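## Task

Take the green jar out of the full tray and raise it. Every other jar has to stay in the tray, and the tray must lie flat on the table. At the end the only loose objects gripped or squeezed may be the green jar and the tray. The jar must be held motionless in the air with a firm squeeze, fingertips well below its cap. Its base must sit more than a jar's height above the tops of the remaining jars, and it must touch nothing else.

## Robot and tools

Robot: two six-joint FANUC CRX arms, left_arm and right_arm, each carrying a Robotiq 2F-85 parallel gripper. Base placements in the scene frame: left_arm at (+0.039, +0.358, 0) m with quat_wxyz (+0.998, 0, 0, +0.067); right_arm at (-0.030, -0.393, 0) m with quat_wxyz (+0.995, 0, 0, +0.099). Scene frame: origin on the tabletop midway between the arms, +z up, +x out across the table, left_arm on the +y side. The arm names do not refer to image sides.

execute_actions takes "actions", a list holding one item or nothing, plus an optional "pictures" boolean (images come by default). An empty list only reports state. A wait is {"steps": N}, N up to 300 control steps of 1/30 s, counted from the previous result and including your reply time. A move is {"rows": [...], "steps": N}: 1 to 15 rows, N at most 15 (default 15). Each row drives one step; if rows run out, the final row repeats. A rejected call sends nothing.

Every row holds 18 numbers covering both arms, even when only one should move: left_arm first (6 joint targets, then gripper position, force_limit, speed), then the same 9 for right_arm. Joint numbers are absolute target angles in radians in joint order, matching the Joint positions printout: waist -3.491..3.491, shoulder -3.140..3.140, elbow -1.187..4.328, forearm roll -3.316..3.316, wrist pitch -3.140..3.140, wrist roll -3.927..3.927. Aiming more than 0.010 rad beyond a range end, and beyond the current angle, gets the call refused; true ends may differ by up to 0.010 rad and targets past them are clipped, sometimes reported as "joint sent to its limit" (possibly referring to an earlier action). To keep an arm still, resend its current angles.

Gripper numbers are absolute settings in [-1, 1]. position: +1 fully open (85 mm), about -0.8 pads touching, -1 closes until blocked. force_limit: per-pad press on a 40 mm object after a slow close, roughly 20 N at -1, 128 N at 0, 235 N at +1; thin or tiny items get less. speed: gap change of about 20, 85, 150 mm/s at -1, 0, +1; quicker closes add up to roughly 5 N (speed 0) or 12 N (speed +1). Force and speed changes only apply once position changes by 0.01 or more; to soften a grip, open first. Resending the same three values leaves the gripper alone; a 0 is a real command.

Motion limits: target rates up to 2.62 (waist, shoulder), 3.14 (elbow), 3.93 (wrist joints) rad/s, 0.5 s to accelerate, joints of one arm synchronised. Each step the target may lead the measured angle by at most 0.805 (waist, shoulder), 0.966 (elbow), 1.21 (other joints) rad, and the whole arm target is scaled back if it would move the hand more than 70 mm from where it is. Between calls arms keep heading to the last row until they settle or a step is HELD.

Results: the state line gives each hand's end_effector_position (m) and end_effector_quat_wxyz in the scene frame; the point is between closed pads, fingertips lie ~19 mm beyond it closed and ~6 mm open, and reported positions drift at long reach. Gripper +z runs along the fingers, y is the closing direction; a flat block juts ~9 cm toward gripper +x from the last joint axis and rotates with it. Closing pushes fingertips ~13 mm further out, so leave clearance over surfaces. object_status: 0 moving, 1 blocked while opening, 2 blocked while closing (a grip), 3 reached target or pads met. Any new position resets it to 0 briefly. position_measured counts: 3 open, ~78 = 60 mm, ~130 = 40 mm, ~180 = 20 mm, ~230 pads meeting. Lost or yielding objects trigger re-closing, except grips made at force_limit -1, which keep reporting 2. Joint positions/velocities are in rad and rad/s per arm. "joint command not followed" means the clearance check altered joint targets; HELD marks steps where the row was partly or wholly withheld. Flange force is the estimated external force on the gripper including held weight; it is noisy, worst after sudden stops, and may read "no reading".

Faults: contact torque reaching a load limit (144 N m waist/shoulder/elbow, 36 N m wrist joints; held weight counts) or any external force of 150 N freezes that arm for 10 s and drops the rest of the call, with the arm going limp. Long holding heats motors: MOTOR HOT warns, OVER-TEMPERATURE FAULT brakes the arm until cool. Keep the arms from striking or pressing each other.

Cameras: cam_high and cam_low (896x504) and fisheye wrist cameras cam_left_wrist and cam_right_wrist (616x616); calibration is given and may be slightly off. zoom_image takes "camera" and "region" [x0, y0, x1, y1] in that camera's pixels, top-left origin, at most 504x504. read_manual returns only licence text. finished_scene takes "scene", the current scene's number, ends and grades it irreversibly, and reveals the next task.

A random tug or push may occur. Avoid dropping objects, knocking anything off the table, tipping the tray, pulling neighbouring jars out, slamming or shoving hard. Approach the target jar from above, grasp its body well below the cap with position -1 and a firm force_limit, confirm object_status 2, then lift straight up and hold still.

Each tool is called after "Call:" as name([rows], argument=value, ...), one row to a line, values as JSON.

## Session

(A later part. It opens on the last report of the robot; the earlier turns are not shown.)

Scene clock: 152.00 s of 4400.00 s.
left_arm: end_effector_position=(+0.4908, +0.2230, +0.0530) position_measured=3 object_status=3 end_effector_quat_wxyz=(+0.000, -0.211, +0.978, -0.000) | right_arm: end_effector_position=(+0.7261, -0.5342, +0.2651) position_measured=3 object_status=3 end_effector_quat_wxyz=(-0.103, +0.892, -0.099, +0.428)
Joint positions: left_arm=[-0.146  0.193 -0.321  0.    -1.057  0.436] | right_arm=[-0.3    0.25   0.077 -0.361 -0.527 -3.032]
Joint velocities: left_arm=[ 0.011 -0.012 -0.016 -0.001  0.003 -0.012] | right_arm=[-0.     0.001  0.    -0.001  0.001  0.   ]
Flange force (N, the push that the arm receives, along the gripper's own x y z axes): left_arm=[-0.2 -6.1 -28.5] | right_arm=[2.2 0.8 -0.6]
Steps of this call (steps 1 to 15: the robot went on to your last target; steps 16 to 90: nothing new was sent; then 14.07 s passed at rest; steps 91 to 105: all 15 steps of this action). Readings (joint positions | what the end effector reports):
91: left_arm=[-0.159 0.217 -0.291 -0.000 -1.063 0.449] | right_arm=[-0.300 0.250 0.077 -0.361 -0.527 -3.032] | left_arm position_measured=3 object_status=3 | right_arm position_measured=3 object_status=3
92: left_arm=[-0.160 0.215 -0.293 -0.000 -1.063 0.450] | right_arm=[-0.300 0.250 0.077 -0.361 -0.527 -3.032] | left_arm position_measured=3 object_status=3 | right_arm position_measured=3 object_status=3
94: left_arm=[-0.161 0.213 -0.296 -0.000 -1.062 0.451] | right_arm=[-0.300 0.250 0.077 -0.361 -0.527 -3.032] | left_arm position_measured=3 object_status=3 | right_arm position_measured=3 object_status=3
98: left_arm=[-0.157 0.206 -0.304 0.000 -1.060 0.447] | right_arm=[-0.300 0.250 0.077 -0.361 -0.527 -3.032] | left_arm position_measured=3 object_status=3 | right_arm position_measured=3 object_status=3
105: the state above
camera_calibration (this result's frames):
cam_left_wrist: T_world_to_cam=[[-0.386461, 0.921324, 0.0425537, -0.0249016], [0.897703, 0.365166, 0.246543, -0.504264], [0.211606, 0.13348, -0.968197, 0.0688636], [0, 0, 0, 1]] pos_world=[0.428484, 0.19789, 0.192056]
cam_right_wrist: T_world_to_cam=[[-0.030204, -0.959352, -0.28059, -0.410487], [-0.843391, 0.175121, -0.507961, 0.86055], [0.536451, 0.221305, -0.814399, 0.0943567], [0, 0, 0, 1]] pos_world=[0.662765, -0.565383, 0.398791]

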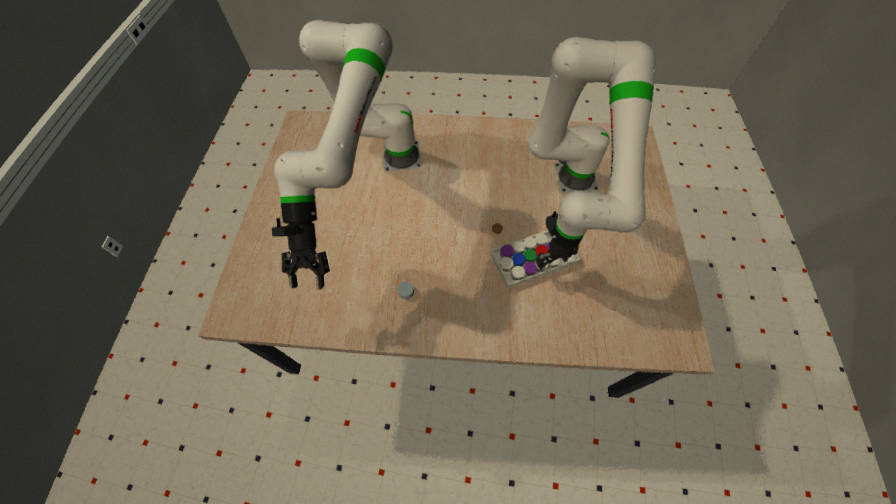

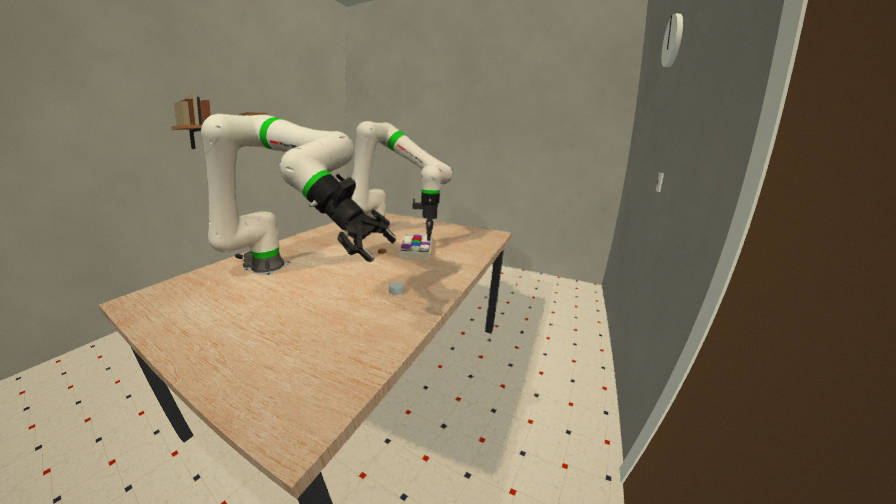

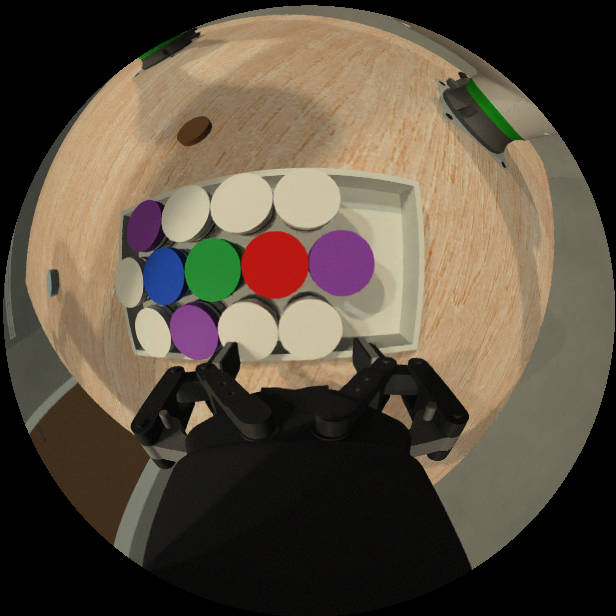

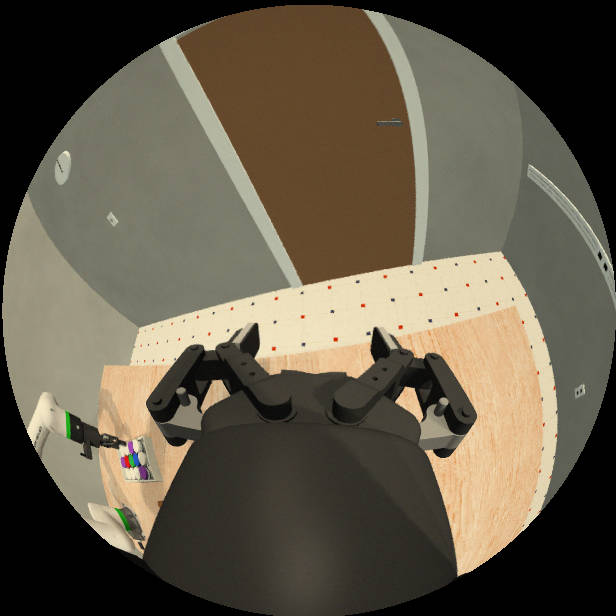

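Call:
execute_actions([
  {"rows":[[-0.1412,0.189,-0.3257,0,-1.0562,0.4312,1,-0.6,0,-0.3,0.25,0.077,-0.361,-0.527,-3.032,1,0,0],[-0.1412,0.189,-0.3257,0,-1.0562,0.4312,1,-0.6,0,-0.3,0.25,0.077,-0.361,-0.527,-3.032,1,0,0],[-0.1374,0.1859,-0.3295,0,-1.0554,0.4274,1,-0.6,0,-0.3,0.25,0.077,-0.361,-0.527,-3.032,1,0,0],[-0.1374,0.1859,-0.3295,0,-1.0554,0.4274,1,-0.6,0,-0.3,0.25,0.077,-0.361,-0.527,-3.032,1,0,0],[-0.1335,0.1829,-0.3332,0,-1.0547,0.4235,1,-0.6,0,-0.3,0.25,0.077,-0.361,-0.527,-3.032,1,0,0],[-0.1335,0.1829,-0.3332,0,-1.0547,0.4235,1,-0.6,0,-0.3,0.25,0.077,-0.361,-0.527,-3.032,1,0,0],[-0.1297,0.1798,-0.337,0,-1.0539,0.4197,1,-0.6,0,-0.3,0.25,0.077,-0.361,-0.527,-3.032,1,0,0],[-0.1297,0.1798,-0.337,0,-1.0539,0.4197,1,-0.6,0,-0.3,0.25,0.077,-0.361,-0.527,-3.032,1,0,0],[-0.1258,0.1768,-0.3408,0,-1.0532,0.4158,1,-0.6,0,-0.3,0.25,0.077,-0.361,-0.527,-3.032,1,0,0]],"steps":15},
])

Call:
zoom_image(camera="cam_left_wrist", region=[130, 130, 450, 400])

Scene clock: 166.17 s of 4400.00 s.
left_arm: end_effector_position=(+0.4861, +0.2320, +0.0527) position_measured=3 object_status=3 end_effector_quat_wxyz=(+0.000, -0.210, +0.978, +0.000) | right_arm: end_effector_position=(+0.7261, -0.5342, +0.2651) position_measured=3 object_status=3 end_effector_quat_wxyz=(-0.103, +0.892, -0.099, +0.428)
Joint positions: left_arm=[-0.126  0.177 -0.341 -0.    -1.053  0.416] | right_arm=[-0.3    0.25   0.077 -0.361 -0.527 -3.032]
Joint velocities: left_arm=[ 0.003 -0.005 -0.003 -0.     0.002 -0.004] | right_arm=[-0.001  0.     0.    -0.    -0.    -0.   ]
Flange force (N, the push that the arm receives, along the gripper's own x y z axes): left_arm=[3.1 -8.5 -39.0] | right_arm=[2.9 1.4 1.4]
Steps of this call (steps 1 to 15: the robot went on to your last target; steps 16 to 90: nothing new was sent; then 10.67 s passed at rest; steps 91 to 105: all 15 steps of this action). Readings (joint positions | what the end effector reports):
91: left_arm=[-0.145 0.192 -0.322 -0.000 -1.057 0.435] | right_arm=[-0.300 0.250 0.077 -0.361 -0.527 -3.032] | left_arm position_measured=3 object_status=3 | right_arm position_measured=3 object_status=3
92: left_arm=[-0.144 0.191 -0.323 -0.000 -1.057 0.434] | right_arm=[-0.300 0.250 0.077 -0.361 -0.527 -3.032] | left_arm position_measured=3 object_status=3 | right_arm position_measured=3 object_status=3
94: left_arm=[-0.141 0.188 -0.326 -0.000 -1.056 0.430] | right_arm=[-0.300 0.250 0.077 -0.361 -0.527 -3.032] | left_arm position_measured=3 object_status=3 | right_arm position_measured=3 object_status=3
98: left_arm=[-0.133 0.183 -0.334 -0.000 -1.055 0.423] | right_arm=[-0.300 0.250 0.077 -0.361 -0.527 -3.032] | left_arm position_measured=3 object_status=3 | right_arm position_measured=3 object_status=3
105: the state above
camera_calibration (this result's frames):
cam_left_wrist: T_world_to_cam=[[-0.38626, 0.921388, 0.0429851, -0.0351282], [0.897844, 0.364893, 0.246431, -0.503211], [0.211373, 0.13378, -0.968207, 0.0683553], [0, 0, 0, 1]] pos_world=[0.423788, 0.20684, 0.191699]
cam_right_wrist: T_world_to_cam=[[-0.0302032, -0.959352, -0.28059, -0.410487], [-0.84339, 0.175121, -0.507963, 0.860552], [0.536453, 0.221305, -0.814397, 0.0943556], [0, 0, 0, 1]] pos_world=[0.662765, -0.565383, 0.398793]

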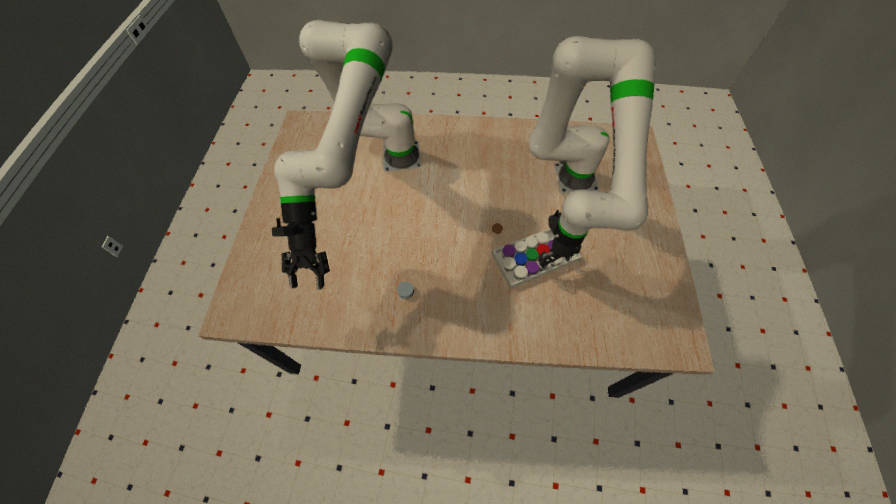

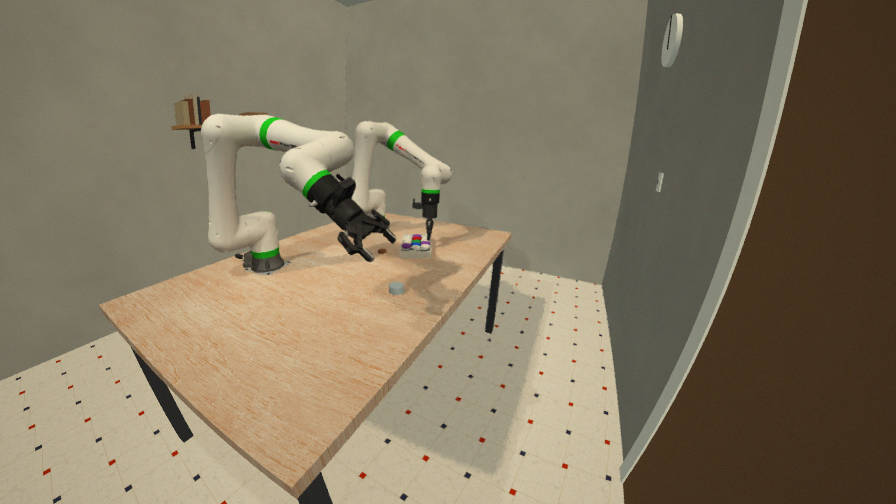

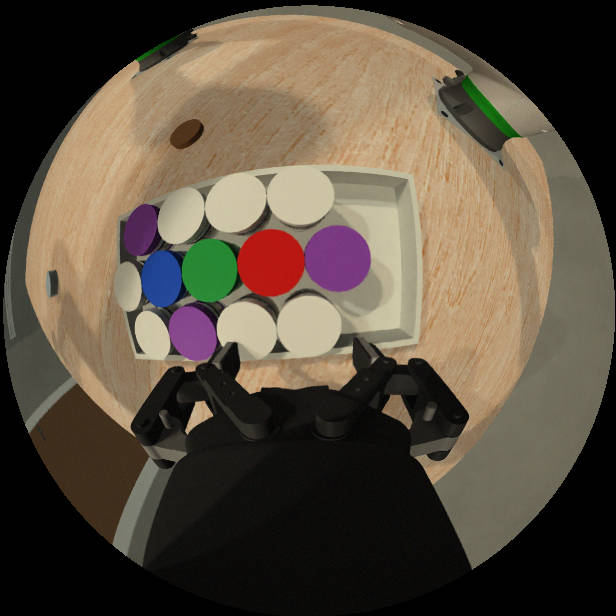

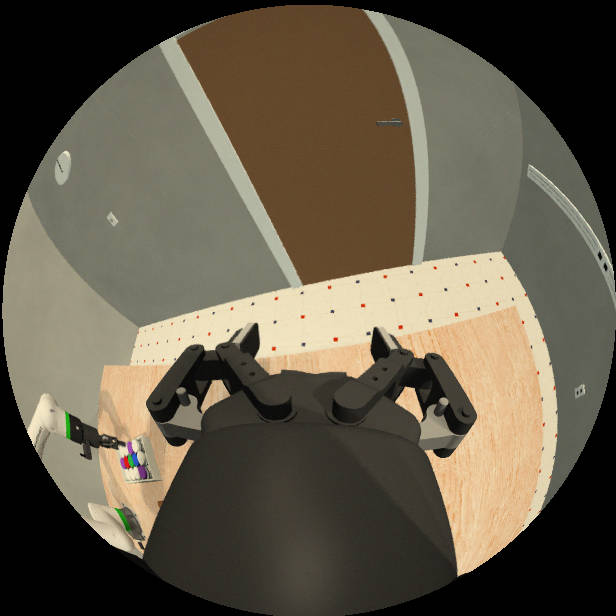

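Region (130, 130, 450, 400) of cam_left_wrist's 616x616 image, scaled by 1.575, with more detail than that image has; it fills the top 425 rows of this view, and the rest is white.

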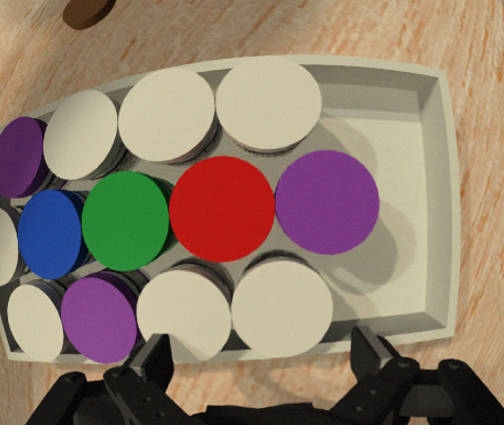

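Call:
execute_actions([
  {"rows":[[-0.1258,0.1724,-0.3358,0,-1.0626,0.4158,1,-0.6,0,-0.3,0.25,0.077,-0.361,-0.527,-3.032,1,0,0],[-0.1258,0.1724,-0.3358,0,-1.0626,0.4158,1,-0.6,0,-0.3,0.25,0.077,-0.361,-0.527,-3.032,1,0,0],[-0.1258,0.1724,-0.3358,0,-1.0626,0.4158,1,-0.6,0,-0.3,0.25,0.077,-0.361,-0.527,-3.032,1,0,0],[-0.1258,0.1724,-0.3358,0,-1.0626,0.4158,1,-0.6,0,-0.3,0.25,0.077,-0.361,-0.527,-3.032,1,0,0],[-0.1258,0.1724,-0.3358,0,-1.0626,0.4158,1,-0.6,0,-0.3,0.25,0.077,-0.361,-0.527,-3.032,1,0,0],[-0.1405,0.1963,-0.3062,0,-1.0683,0.4305,1,-0.6,0,-0.3,0.25,0.077,-0.361,-0.527,-3.032,1,0,0]],"steps":15},
])

Call:
zoom_image(camera="cam_left_wrist", region=[170, 250, 390, 400])

Scene clock: 185.57 s of 4400.00 s.
left_arm: end_effector_position=(+0.4951, +0.2255, +0.0568) position_measured=3 object_status=3 end_effector_quat_wxyz=(+0.000, -0.210, +0.978, +0.000) | right_arm: end_effector_position=(+0.7261, -0.5342, +0.2651) position_measured=3 object_status=3 end_effector_quat_wxyz=(-0.103, +0.892, -0.099, +0.428)
Joint positions: left_arm=[-0.14   0.196 -0.306 -0.    -1.068  0.43 ] | right_arm=[-0.3    0.25   0.077 -0.361 -0.527 -3.032]
Joint velocities: left_arm=[-0.001  0.002  0.003  0.001 -0.    -0.   ] | right_arm=[-0.001  0.001  0.    -0.001 -0.    -0.   ]
Flange force (N, the push that the arm receives, along the gripper's own x y z axes): left_arm=[0.0 -0.9 1.9] | right_arm=[1.6 0.5 0.7]
Steps of this call (steps 1 to 15: the robot went on to your last target; steps 16 to 90: nothing new was sent; then 15.90 s passed at rest; steps 91 to 105: all 15 steps of this action). Readings (joint positions | what the end effector reports):
91: left_arm=[-0.126 0.177 -0.341 -0.000 -1.053 0.416] | right_arm=[-0.300 0.250 0.077 -0.361 -0.527 -3.032] | left_arm position_measured=3 object_status=3 | right_arm position_measured=3 object_status=3
92: left_arm=[-0.126 0.175 -0.340 -0.000 -1.056 0.416] | right_arm=[-0.300 0.250 0.077 -0.361 -0.527 -3.032] | left_arm position_measured=3 object_status=3 | right_arm position_measured=3 object_status=3
94: left_arm=[-0.126 0.173 -0.337 -0.000 -1.061 0.416] | right_arm=[-0.300 0.250 0.077 -0.361 -0.527 -3.032] | left_arm position_measured=3 object_status=3 | right_arm position_measured=3 object_status=3
98: left_arm=[-0.133 0.184 -0.322 -0.000 -1.065 0.423] | right_arm=[-0.300 0.250 0.077 -0.361 -0.527 -3.032] | left_arm position_measured=3 object_status=3 | right_arm position_measured=3 object_status=3
105: the state above
camera_calibration (this result's frames):
cam_left_wrist: T_world_to_cam=[[-0.386196, 0.921407, 0.0431408, -0.025931], [0.897871, 0.364791, 0.246486, -0.509966], [0.211377, 0.133927, -0.968186, 0.0712951], [0, 0, 0, 1]] pos_world=[0.432799, 0.200376, 0.195845]
cam_right_wrist: T_world_to_cam=[[-0.030203, -0.959352, -0.28059, -0.410487], [-0.843389, 0.175121, -0.507964, 0.860552], [0.536453, 0.221304, -0.814397, 0.0943554], [0, 0, 0, 1]] pos_world=[0.662765, -0.565383, 0.398793]

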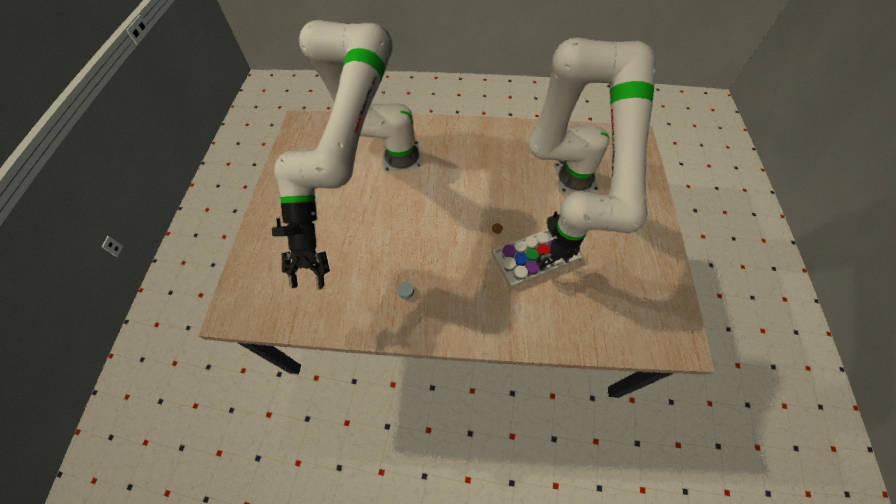

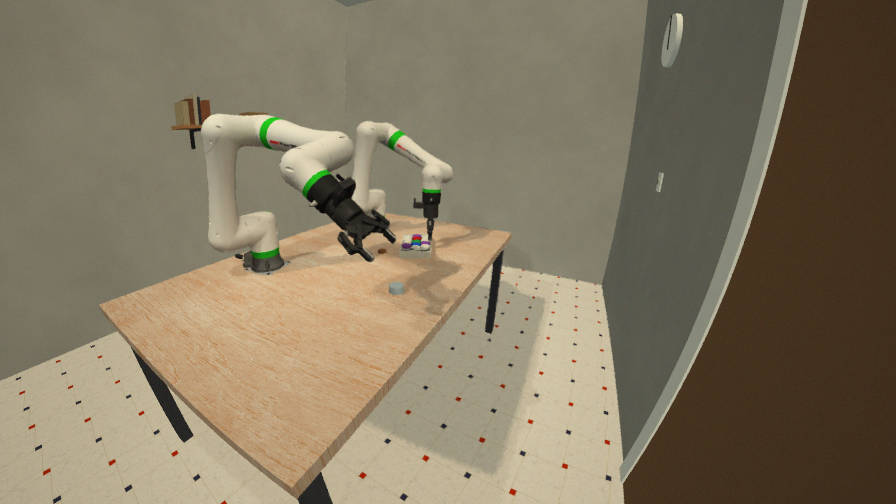

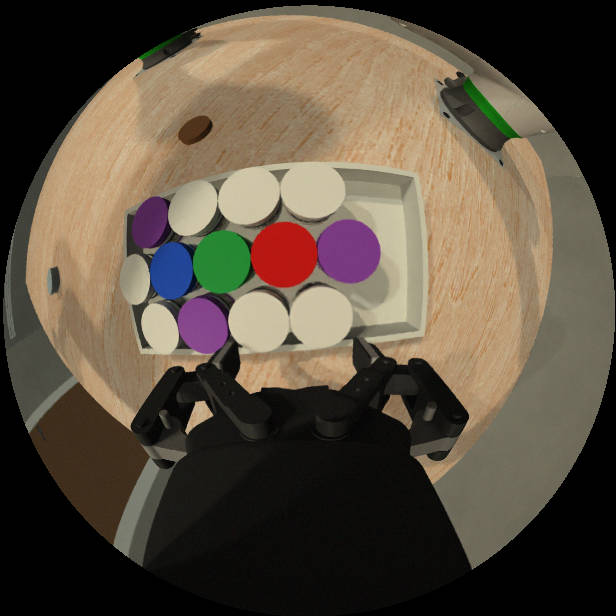

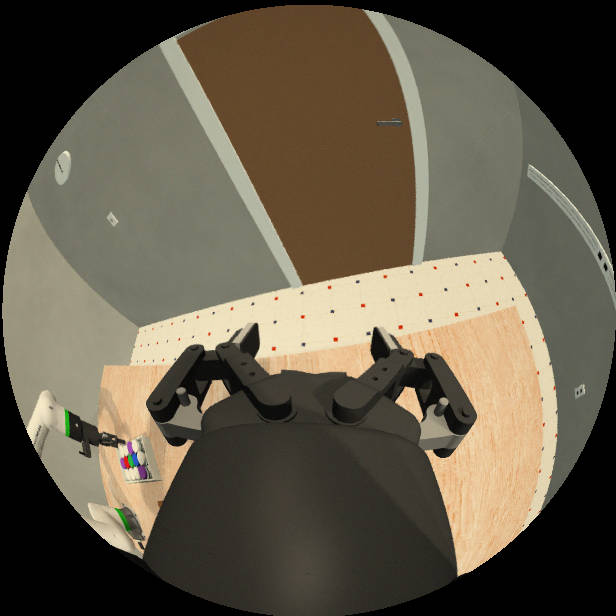

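Region (170, 250, 390, 400) of cam_left_wrist's 616x616 image, scaled by 2.291, with more detail than that image has; it fills the top 344 rows of this view, and the rest is white.

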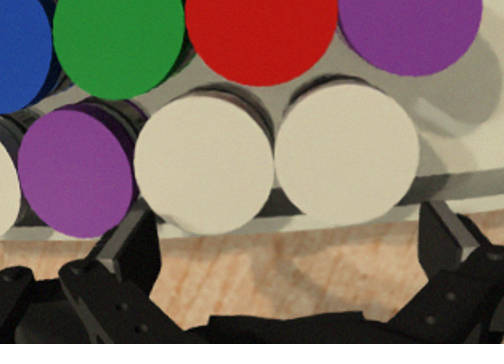

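Call:
execute_actions([
  {"rows":[[-0.1464,0.206,-0.2942,0,-1.0706,0.4364,1,-0.6,0,-0.3,0.25,0.077,-0.361,-0.527,-3.032,1,0,0],[-0.1464,0.206,-0.2942,0,-1.0706,0.4364,1,-0.6,0,-0.3,0.25,0.077,-0.361,-0.527,-3.032,1,0,0],[-0.1464,0.206,-0.2942,0,-1.0706,0.4364,1,-0.6,0,-0.3,0.25,0.077,-0.361,-0.527,-3.032,1,0,0],[-0.1464,0.206,-0.2942,0,-1.0706,0.4364,1,-0.6,0,-0.3,0.25,0.077,-0.361,-0.527,-3.032,1,0,0],[-0.1464,0.206,-0.2942,0,-1.0706,0.4364,1,-0.6,0,-0.3,0.25,0.077,-0.361,-0.527,-3.032,1,0,0],[-0.1464,0.2115,-0.3005,0,-1.0589,0.4364,1,-0.6,0,-0.3,0.25,0.077,-0.361,-0.527,-3.032,1,0,0]],"steps":12},
], pictures=false)

Scene clock: 198.43 s of 4400.00 s.
left_arm: end_effector_position=(+0.4985, +0.2226, +0.0522) position_measured=3 object_status=3 end_effector_quat_wxyz=(-0.000, -0.211, +0.978, -0.000) | right_arm: end_effector_position=(+0.7261, -0.5342, +0.2651) position_measured=3 object_status=3 end_effector_quat_wxyz=(-0.103, +0.892, -0.099, +0.428)
Joint positions: left_arm=[-0.146  0.211 -0.3    0.    -1.059  0.436] | right_arm=[-0.3    0.25   0.077 -0.361 -0.527 -3.032]
Joint velocities: left_arm=[-0.     0.002 -0.003 -0.001  0.008 -0.001] | right_arm=[ 0.001  0.     0.     0.001  0.001 -0.   ]
Flange force (N, the push that the arm receives, along the gripper's own x y z axes): left_arm=[-2.7 -3.0 -0.9] | right_arm=[3.6 0.6 0.5]
Steps of this call (steps 1 to 15: the robot went on to your last target; steps 16 to 90: nothing new was sent; then 9.47 s passed at rest; steps 91 to 102: all 12 steps of this action). Readings (joint positions | what the end effector reports):
91: left_arm=[-0.141 0.197 -0.306 0.000 -1.068 0.431] | right_arm=[-0.300 0.250 0.077 -0.361 -0.527 -3.032] | left_arm position_measured=3 object_status=3 | right_arm position_measured=3 object_status=3
92: left_arm=[-0.142 0.200 -0.302 0.000 -1.069 0.432] | right_arm=[-0.300 0.250 0.077 -0.361 -0.527 -3.032] | left_arm position_measured=3 object_status=3 | right_arm position_measured=3 object_status=3
94: left_arm=[-0.145 0.204 -0.296 0.000 -1.070 0.435] | right_arm=[-0.300 0.250 0.077 -0.361 -0.527 -3.032] | left_arm position_measured=3 object_status=3 | right_arm position_measured=3 object_status=3
98: left_arm=[-0.146 0.209 -0.298 0.000 -1.064 0.436] | right_arm=[-0.300 0.250 0.077 -0.361 -0.527 -3.032] | left_arm position_measured=3 object_status=3 | right_arm position_measured=3 object_status=3
102: the state above

Call:
execute_actions([
  {"rows":[[-0.1464,0.2148,-0.3043,0,-1.0518,0.4364,1,-0.6,0,-0.3,0.25,0.077,-0.361,-0.527,-3.032,1,0,0]],"steps":8},
], pictures=false)

Call:
execute_actions([
  {"rows":[[-0.1464,0.2186,-0.3086,0,-1.0436,0.4364,1,-0.6,0,-0.3,0.25,0.077,-0.361,-0.527,-3.032,1,0,0]],"steps":8},
])

Call:
zoom_image(camera="cam_left_wrist", region=[170, 250, 390, 400])

Scene clock: 207.10 s of 4400.00 s.
left_arm: end_effector_position=(+0.4983, +0.2227, +0.0491) position_measured=3 object_status=3 end_effector_quat_wxyz=(-0.000, -0.210, +0.978, +0.000) | right_arm: end_effector_position=(+0.7261, -0.5342, +0.2651) position_measured=3 object_status=3 end_effector_quat_wxyz=(-0.103, +0.892, -0.099, +0.428)
Joint positions: left_arm=[-0.146  0.215 -0.304 -0.    -1.052  0.436] | right_arm=[-0.3    0.25   0.077 -0.361 -0.527 -3.032]
Joint velocities: left_arm=[ 0.001  0.002 -0.001 -0.001  0.003 -0.001] | right_arm=[ 0.002  0.    -0.    -0.     0.001  0.   ]
Flange force (N, the push that the arm receives, along the gripper's own x y z axes): left_arm=[-1.1 -1.4 2.1] | right_arm=[1.8 0.9 0.1]
Steps of this call (steps 1 to 15: the robot went on to your last target; steps 16 to 90: nothing new was sent; then 5.40 s passed at rest; steps 91 to 98: all 8 steps of this action). Readings (joint positions | what the end effector reports):
91: left_arm=[-0.146 0.212 -0.301 -0.000 -1.058 0.436] | right_arm=[-0.300 0.250 0.077 -0.361 -0.527 -3.032] | left_arm position_measured=3 object_status=3 | right_arm position_measured=3 object_status=3
92: left_arm=[-0.146 0.213 -0.302 -0.000 -1.056 0.436] | right_arm=[-0.300 0.250 0.077 -0.361 -0.527 -3.032] | left_arm position_measured=3 object_status=3 | right_arm position_measured=3 object_status=3
94: left_arm=[-0.146 0.214 -0.304 -0.000 -1.053 0.436] | right_arm=[-0.300 0.250 0.077 -0.361 -0.527 -3.032] | left_arm position_measured=3 object_status=3 | right_arm position_measured=3 object_status=3
98: the state above

Scene clock: 207.37 s of 4400.00 s.
left_arm: end_effector_position=(+0.4981, +0.2227, +0.0458) position_measured=3 object_status=3 end_effector_quat_wxyz=(+0.000, -0.210, +0.978, +0.000) | right_arm: end_effector_position=(+0.7261, -0.5342, +0.2651) position_measured=3 object_status=3 end_effector_quat_wxyz=(-0.103, +0.892, -0.099, +0.428)
Joint positions: left_arm=[-0.146  0.219 -0.308 -0.    -1.044  0.436] | right_arm=[-0.3    0.25   0.077 -0.361 -0.527 -3.032]
Joint velocities: left_arm=[-0.     0.002 -0.002 -0.     0.003 -0.   ] | right_arm=[-0.     0.    -0.     0.001 -0.001 -0.   ]
Flange force (N, the push that the arm receives, along the gripper's own x y z axes): left_arm=[-0.6 -0.4 -4.5] | right_arm=[1.6 0.0 -0.5]
Steps of this call (steps 1 to 8: all 8 steps of this action). Readings (joint positions | what the end effector reports):
1: left_arm=[-0.146 0.215 -0.304 -0.000 -1.051 0.436] | right_arm=[-0.300 0.250 0.077 -0.361 -0.527 -3.032] | left_arm position_measured=3 object_status=3 | right_arm position_measured=3 object_status=3
2: left_arm=[-0.146 0.216 -0.306 -0.000 -1.049 0.436] | right_arm=[-0.300 0.250 0.077 -0.361 -0.527 -3.032] | left_arm position_measured=3 object_status=3 | right_arm position_measured=3 object_status=3
4: left_arm=[-0.146 0.218 -0.308 -0.000 -1.045 0.436] | right_arm=[-0.300 0.250 0.077 -0.361 -0.527 -3.032] | left_arm position_measured=3 object_status=3 | right_arm position_measured=3 object_status=3
8: the state above
camera_calibration (this result's frames):
cam_left_wrist: T_world_to_cam=[[-0.386249, 0.921393, 0.0429823, -0.0216481], [0.897833, 0.364873, 0.246503, -0.50893], [0.211443, 0.133803, -0.968188, 0.0603593], [0, 0, 0, 1]] pos_world=[0.43581, 0.197565, 0.184822]
cam_right_wrist: T_world_to_cam=[[-0.0302031, -0.959352, -0.28059, -0.410487], [-0.84339, 0.175121, -0.507963, 0.860552], [0.536453, 0.221305, -0.814397, 0.0943556], [0, 0, 0, 1]] pos_world=[0.662765, -0.565383, 0.398793]

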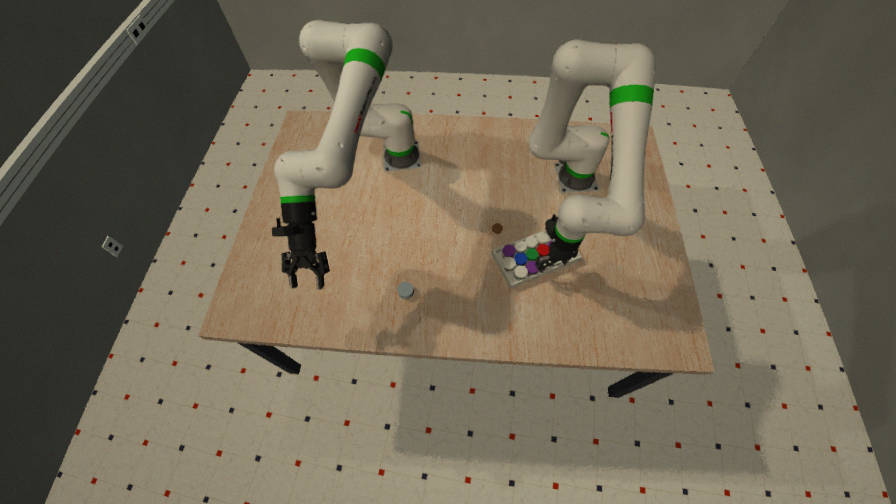

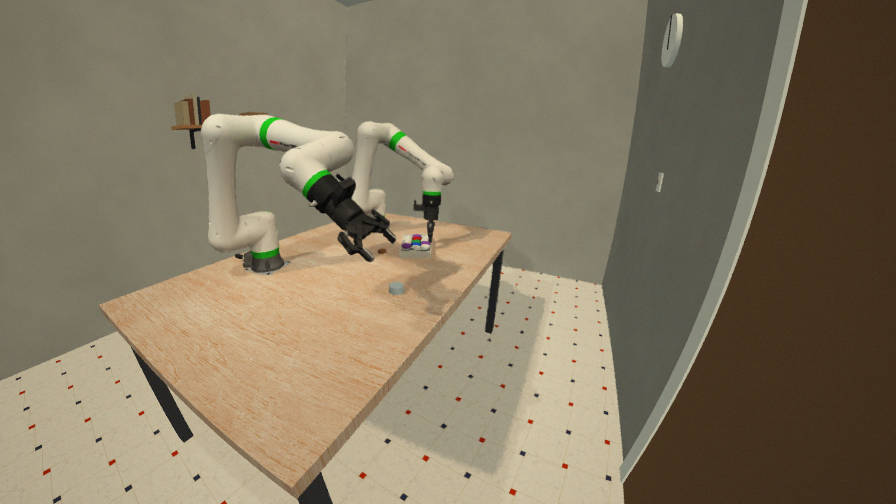

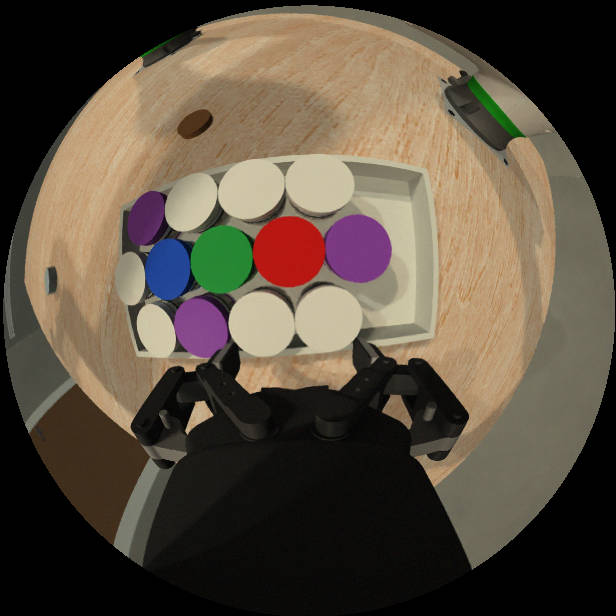

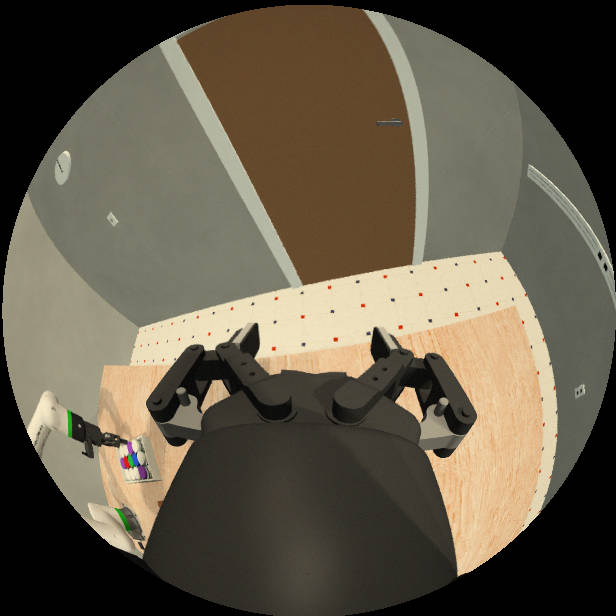

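Region (170, 250, 390, 400) of cam_left_wrist's 616x616 image, scaled by 2.291, with more detail than that image has; it fills the top 344 rows of this view, and the rest is white.

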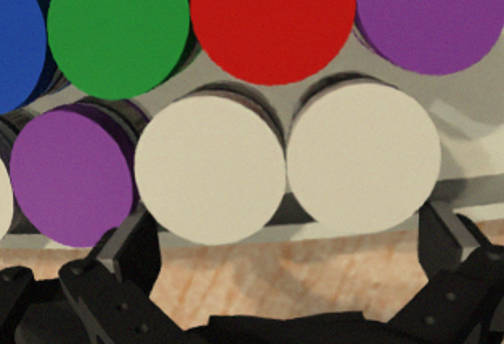

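Call:
execute_actions([
  {"rows":[[-0.1464,0.2175,-0.3074,0,-1.0459,0.4364,1,-0.6,0,-0.3,0.25,0.077,-0.361,-0.527,-3.032,1,0,0],[-0.1464,0.2175,-0.3074,0,-1.0459,0.4364,1,-0.6,0,-0.3,0.25,0.077,-0.361,-0.527,-3.032,1,0,0],[-0.1431,0.2134,-0.3124,0,-1.0449,0.4331,1,-0.6,0,-0.3,0.25,0.077,-0.361,-0.527,-3.032,1,0,0],[-0.1431,0.2134,-0.3124,0,-1.0449,0.4331,1,-0.6,0,-0.3,0.25,0.077,-0.361,-0.527,-3.032,1,0,0],[-0.1398,0.2094,-0.3175,0,-1.0439,0.4298,1,-0.6,0,-0.3,0.25,0.077,-0.361,-0.527,-3.032,1,0,0],[-0.1398,0.2094,-0.3175,0,-1.0439,0.4298,1,-0.6,0,-0.3,0.25,0.077,-0.361,-0.527,-3.032,1,0,0],[-0.1365,0.2053,-0.3225,0,-1.043,0.4265,1,-0.6,0,-0.3,0.25,0.077,-0.361,-0.527,-3.032,1,0,0],[-0.1365,0.2053,-0.3225,0,-1.043,0.4265,1,-0.6,0,-0.3,0.25,0.077,-0.361,-0.527,-3.032,1,0,0],[-0.1332,0.2013,-0.3276,0,-1.042,0.4232,1,-0.6,0,-0.3,0.25,0.077,-0.361,-0.527,-3.032,1,0,0],[-0.1332,0.2013,-0.3276,0,-1.042,0.4232,1,-0.6,0,-0.3,0.25,0.077,-0.361,-0.527,-3.032,1,0,0],[-0.1299,0.1972,-0.3326,0,-1.041,0.4199,1,-0.6,0,-0.3,0.25,0.077,-0.361,-0.527,-3.032,1,0,0]],"steps":15},
])

Call:
zoom_image(camera="cam_left_wrist", region=[130, 130, 450, 400])

Scene clock: 224.63 s of 4400.00 s.
left_arm: end_effector_position=(+0.4913, +0.2300, +0.0466) position_measured=3 object_status=3 end_effector_quat_wxyz=(-0.000, -0.210, +0.978, -0.000) | right_arm: end_effector_position=(+0.7261, -0.5342, +0.2651) position_measured=3 object_status=3 end_effector_quat_wxyz=(-0.103, +0.892, -0.099, +0.428)
Joint positions: left_arm=[-0.13   0.198 -0.332  0.    -1.041  0.42 ] | right_arm=[-0.3    0.25   0.077 -0.361 -0.527 -3.032]
Joint velocities: left_arm=[ 0.008 -0.009 -0.012  0.001  0.003 -0.008] | right_arm=[-0.001  0.001 -0.     0.002 -0.002  0.   ]
Flange force (N, the push that the arm receives, along the gripper's own x y z axes): left_arm=[-2.7 -2.3 -0.8] | right_arm=[2.1 0.0 0.9]
Steps of this call (steps 1 to 15: the robot went on to your last target; steps 16 to 90: nothing new was sent; then 13.77 s passed at rest; steps 91 to 105: all 15 steps of this action). Readings (joint positions | what the end effector reports):
91: left_arm=[-0.146 0.219 -0.309 0.000 -1.044 0.436] | right_arm=[-0.300 0.250 0.077 -0.361 -0.527 -3.032] | left_arm position_measured=3 object_status=3 | right_arm position_measured=3 object_status=3
92: left_arm=[-0.146 0.218 -0.308 0.000 -1.044 0.436] | right_arm=[-0.300 0.250 0.077 -0.361 -0.527 -3.032] | left_arm position_measured=3 object_status=3 | right_arm position_measured=3 object_status=3
94: left_arm=[-0.145 0.216 -0.309 0.000 -1.045 0.436] | right_arm=[-0.300 0.250 0.077 -0.361 -0.527 -3.032] | left_arm position_measured=3 object_status=3 | right_arm position_measured=3 object_status=3
98: left_arm=[-0.139 0.209 -0.318 0.000 -1.045 0.429] | right_arm=[-0.300 0.250 0.077 -0.361 -0.527 -3.032] | left_arm position_measured=3 object_status=3 | right_arm position_measured=3 object_status=3
105: the state above
camera_calibration (this result's frames):
cam_left_wrist: T_world_to_cam=[[-0.38629, 0.921376, 0.0429642, -0.0310301], [0.897837, 0.364931, 0.246402, -0.505695], [0.21135, 0.133757, -0.968215, 0.0616174], [0, 0, 0, 1]] pos_world=[0.429022, 0.204892, 0.185596]
cam_right_wrist: T_world_to_cam=[[-0.0302032, -0.959352, -0.28059, -0.410487], [-0.84339, 0.175121, -0.507963, 0.860552], [0.536453, 0.221305, -0.814397, 0.0943555], [0, 0, 0, 1]] pos_world=[0.662765, -0.565384, 0.398793]

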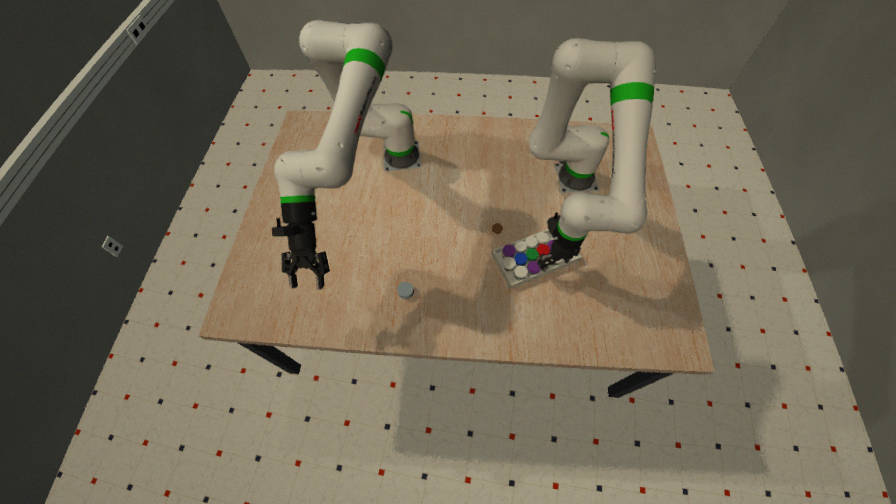

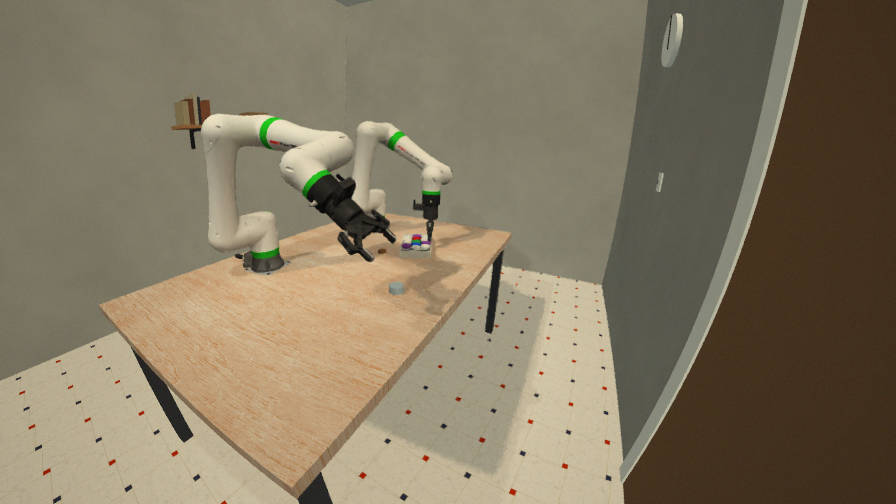

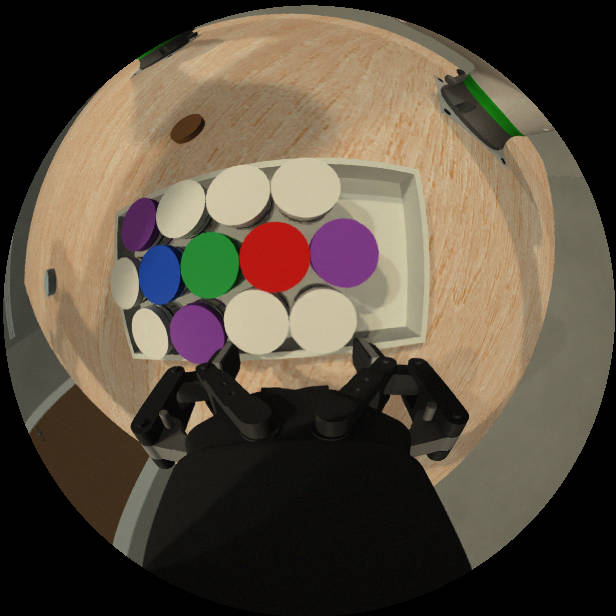

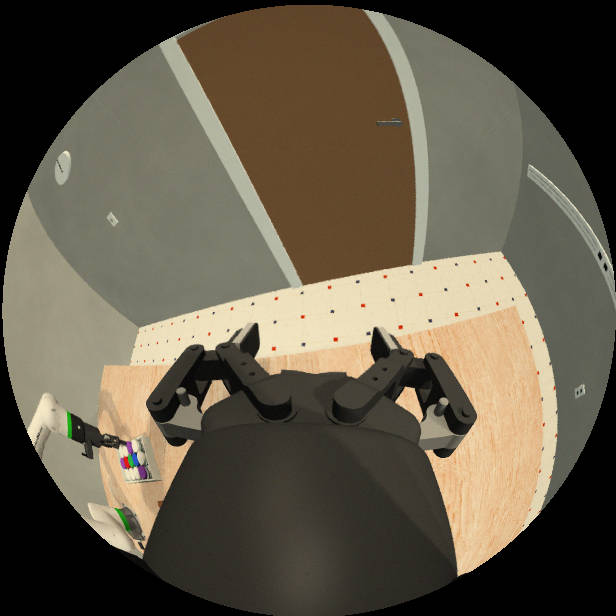

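Region (130, 130, 450, 400) of cam_left_wrist's 616x616 image, scaled by 1.575, with more detail than that image has; it fills the top 425 rows of this view, and the rest is white.

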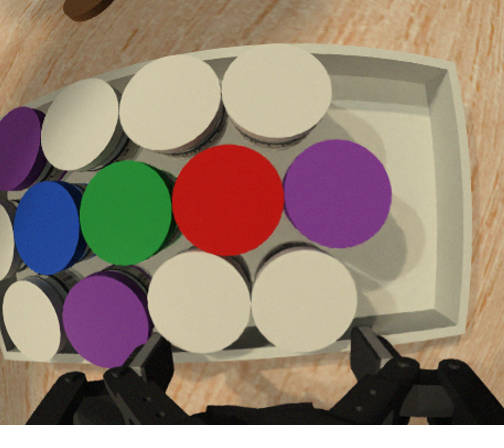

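Call:
execute_actions([
  {"rows":[[-0.1299,0.195,-0.3301,0,-1.0457,0.4199,1,-0.6,0,-0.3,0.25,0.077,-0.361,-0.527,-3.032,1,0,0],[-0.1299,0.195,-0.3301,0,-1.0457,0.4199,1,-0.6,0,-0.3,0.25,0.077,-0.361,-0.527,-3.032,1,0,0],[-0.1299,0.195,-0.3301,0,-1.0457,0.4199,1,-0.6,0,-0.3,0.25,0.077,-0.361,-0.527,-3.032,1,0,0],[-0.1247,0.1894,-0.3371,0,-1.0444,0.4147,1,-0.6,0,-0.3,0.25,0.077,-0.361,-0.527,-3.032,1,0,0],[-0.1247,0.1894,-0.3371,0,-1.0444,0.4147,1,-0.6,0,-0.3,0.25,0.077,-0.361,-0.527,-3.032,1,0,0],[-0.1194,0.1838,-0.344,0,-1.043,0.4094,1,-0.6,0,-0.3,0.25,0.077,-0.361,-0.527,-3.032,1,0,0],[-0.1194,0.1838,-0.344,0,-1.043,0.4094,1,-0.6,0,-0.3,0.25,0.077,-0.361,-0.527,-3.032,1,0,0],[-0.1142,0.1781,-0.351,0,-1.0417,0.4042,1,-0.6,0,-0.3,0.25,0.077,-0.361,-0.527,-3.032,1,0,0],[-0.1142,0.1781,-0.351,0,-1.0417,0.4042,1,-0.6,0,-0.3,0.25,0.077,-0.361,-0.527,-3.032,1,0,0],[-0.1089,0.1725,-0.3579,0,-1.0403,0.3989,1,-0.6,0,-0.3,0.25,0.077,-0.361,-0.527,-3.032,1,0,0],[-0.1089,0.1725,-0.3579,0,-1.0403,0.3989,1,-0.6,0,-0.3,0.25,0.077,-0.361,-0.527,-3.032,1,0,0],[-0.1037,0.1669,-0.3649,0,-1.039,0.3937,1,-0.6,0,-0.3,0.25,0.077,-0.361,-0.527,-3.032,1,0,0]],"steps":15},
])

Call:
zoom_image(camera="cam_left_wrist", region=[100, 130, 420, 400])

Scene clock: 244.37 s of 4400.00 s.
left_arm: end_effector_position=(+0.4822, +0.2411, +0.0481) position_measured=3 object_status=3 end_effector_quat_wxyz=(-0.000, -0.211, +0.978, -0.000) | right_arm: end_effector_position=(+0.7261, -0.5342, +0.2651) position_measured=3 object_status=3 end_effector_quat_wxyz=(-0.103, +0.892, -0.099, +0.428)
Joint positions: left_arm=[-0.105  0.168 -0.363  0.    -1.039  0.395] | right_arm=[-0.3    0.25   0.077 -0.361 -0.527 -3.032]
Joint velocities: left_arm=[ 0.026 -0.029 -0.034  0.001  0.008 -0.025] | right_arm=[-0.    -0.     0.     0.     0.001 -0.   ]
Flange force (N, the push that the arm receives, along the gripper's own x y z axes): left_arm=[0.5 6.4 0.3] | right_arm=[1.6 0.0 0.7]
Steps of this call (steps 1 to 15: the robot went on to your last target; steps 16 to 90: nothing new was sent; then 16.23 s passed at rest; steps 91 to 105: all 15 steps of this action). Readings (joint positions | what the end effector reports):
91: left_arm=[-0.130 0.197 -0.333 0.000 -1.041 0.420] | right_arm=[-0.300 0.250 0.077 -0.361 -0.527 -3.032] | left_arm position_measured=3 object_status=3 | right_arm position_measured=3 object_status=3
92: left_arm=[-0.130 0.196 -0.332 0.000 -1.042 0.420] | right_arm=[-0.300 0.250 0.077 -0.361 -0.527 -3.032] | left_arm position_measured=3 object_status=3 | right_arm position_measured=3 object_status=3
94: left_arm=[-0.130 0.195 -0.331 0.000 -1.044 0.420] | right_arm=[-0.300 0.250 0.077 -0.361 -0.527 -3.032] | left_arm position_measured=3 object_status=3 | right_arm position_measured=3 object_status=3
98: left_arm=[-0.122 0.186 -0.341 0.000 -1.044 0.412] | right_arm=[-0.300 0.250 0.077 -0.361 -0.527 -3.032] | left_arm position_measured=3 object_status=3 | right_arm position_measured=3 object_status=3
105: the state above
camera_calibration (this result's frames):
cam_left_wrist: T_world_to_cam=[[-0.386306, 0.921369, 0.0429703, -0.0448634], [0.897835, 0.364948, 0.246385, -0.501926], [0.21133, 0.13376, -0.968219, 0.0635564], [0, 0, 0, 1]] pos_world=[0.419884, 0.216011, 0.187131]
cam_right_wrist: T_world_to_cam=[[-0.030203, -0.959352, -0.28059, -0.410487], [-0.84339, 0.175121, -0.507963, 0.860552], [0.536453, 0.221305, -0.814397, 0.0943555], [0, 0, 0, 1]] pos_world=[0.662765, -0.565383, 0.398793]

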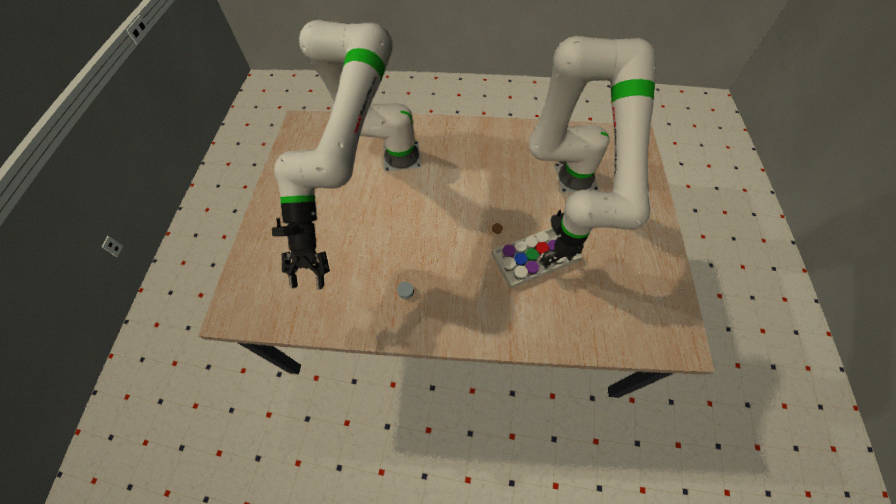

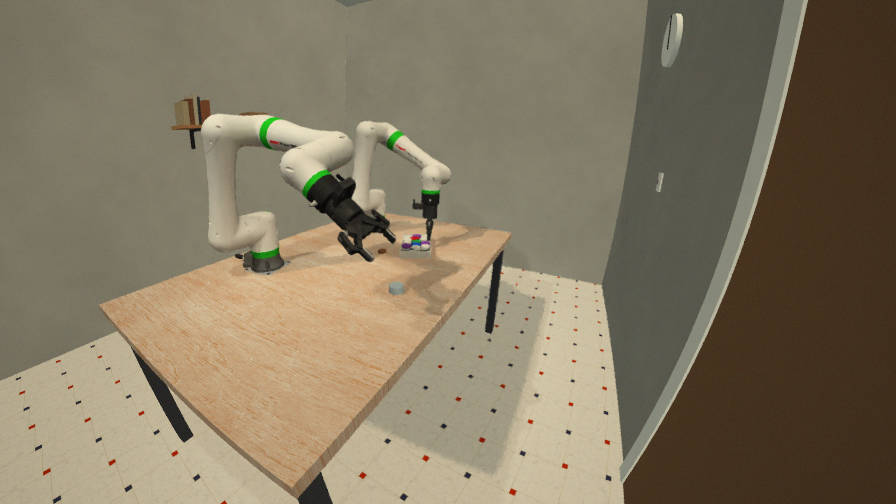

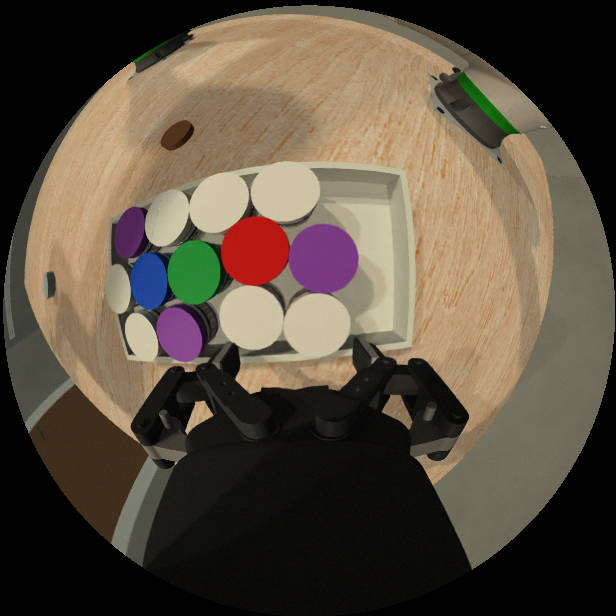

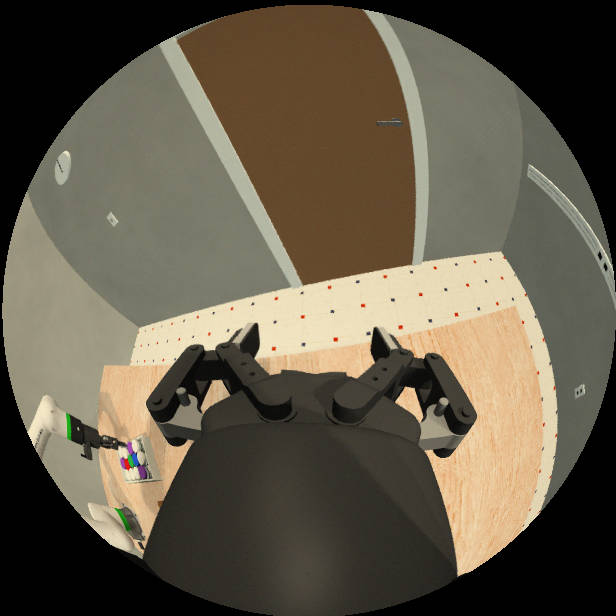

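Region (100, 130, 420, 400) of cam_left_wrist's 616x616 image, scaled by 1.575, with more detail than that image has; it fills the top 425 rows of this view, and the rest is white.

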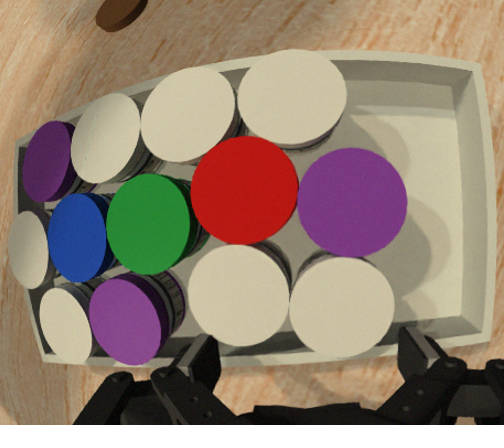

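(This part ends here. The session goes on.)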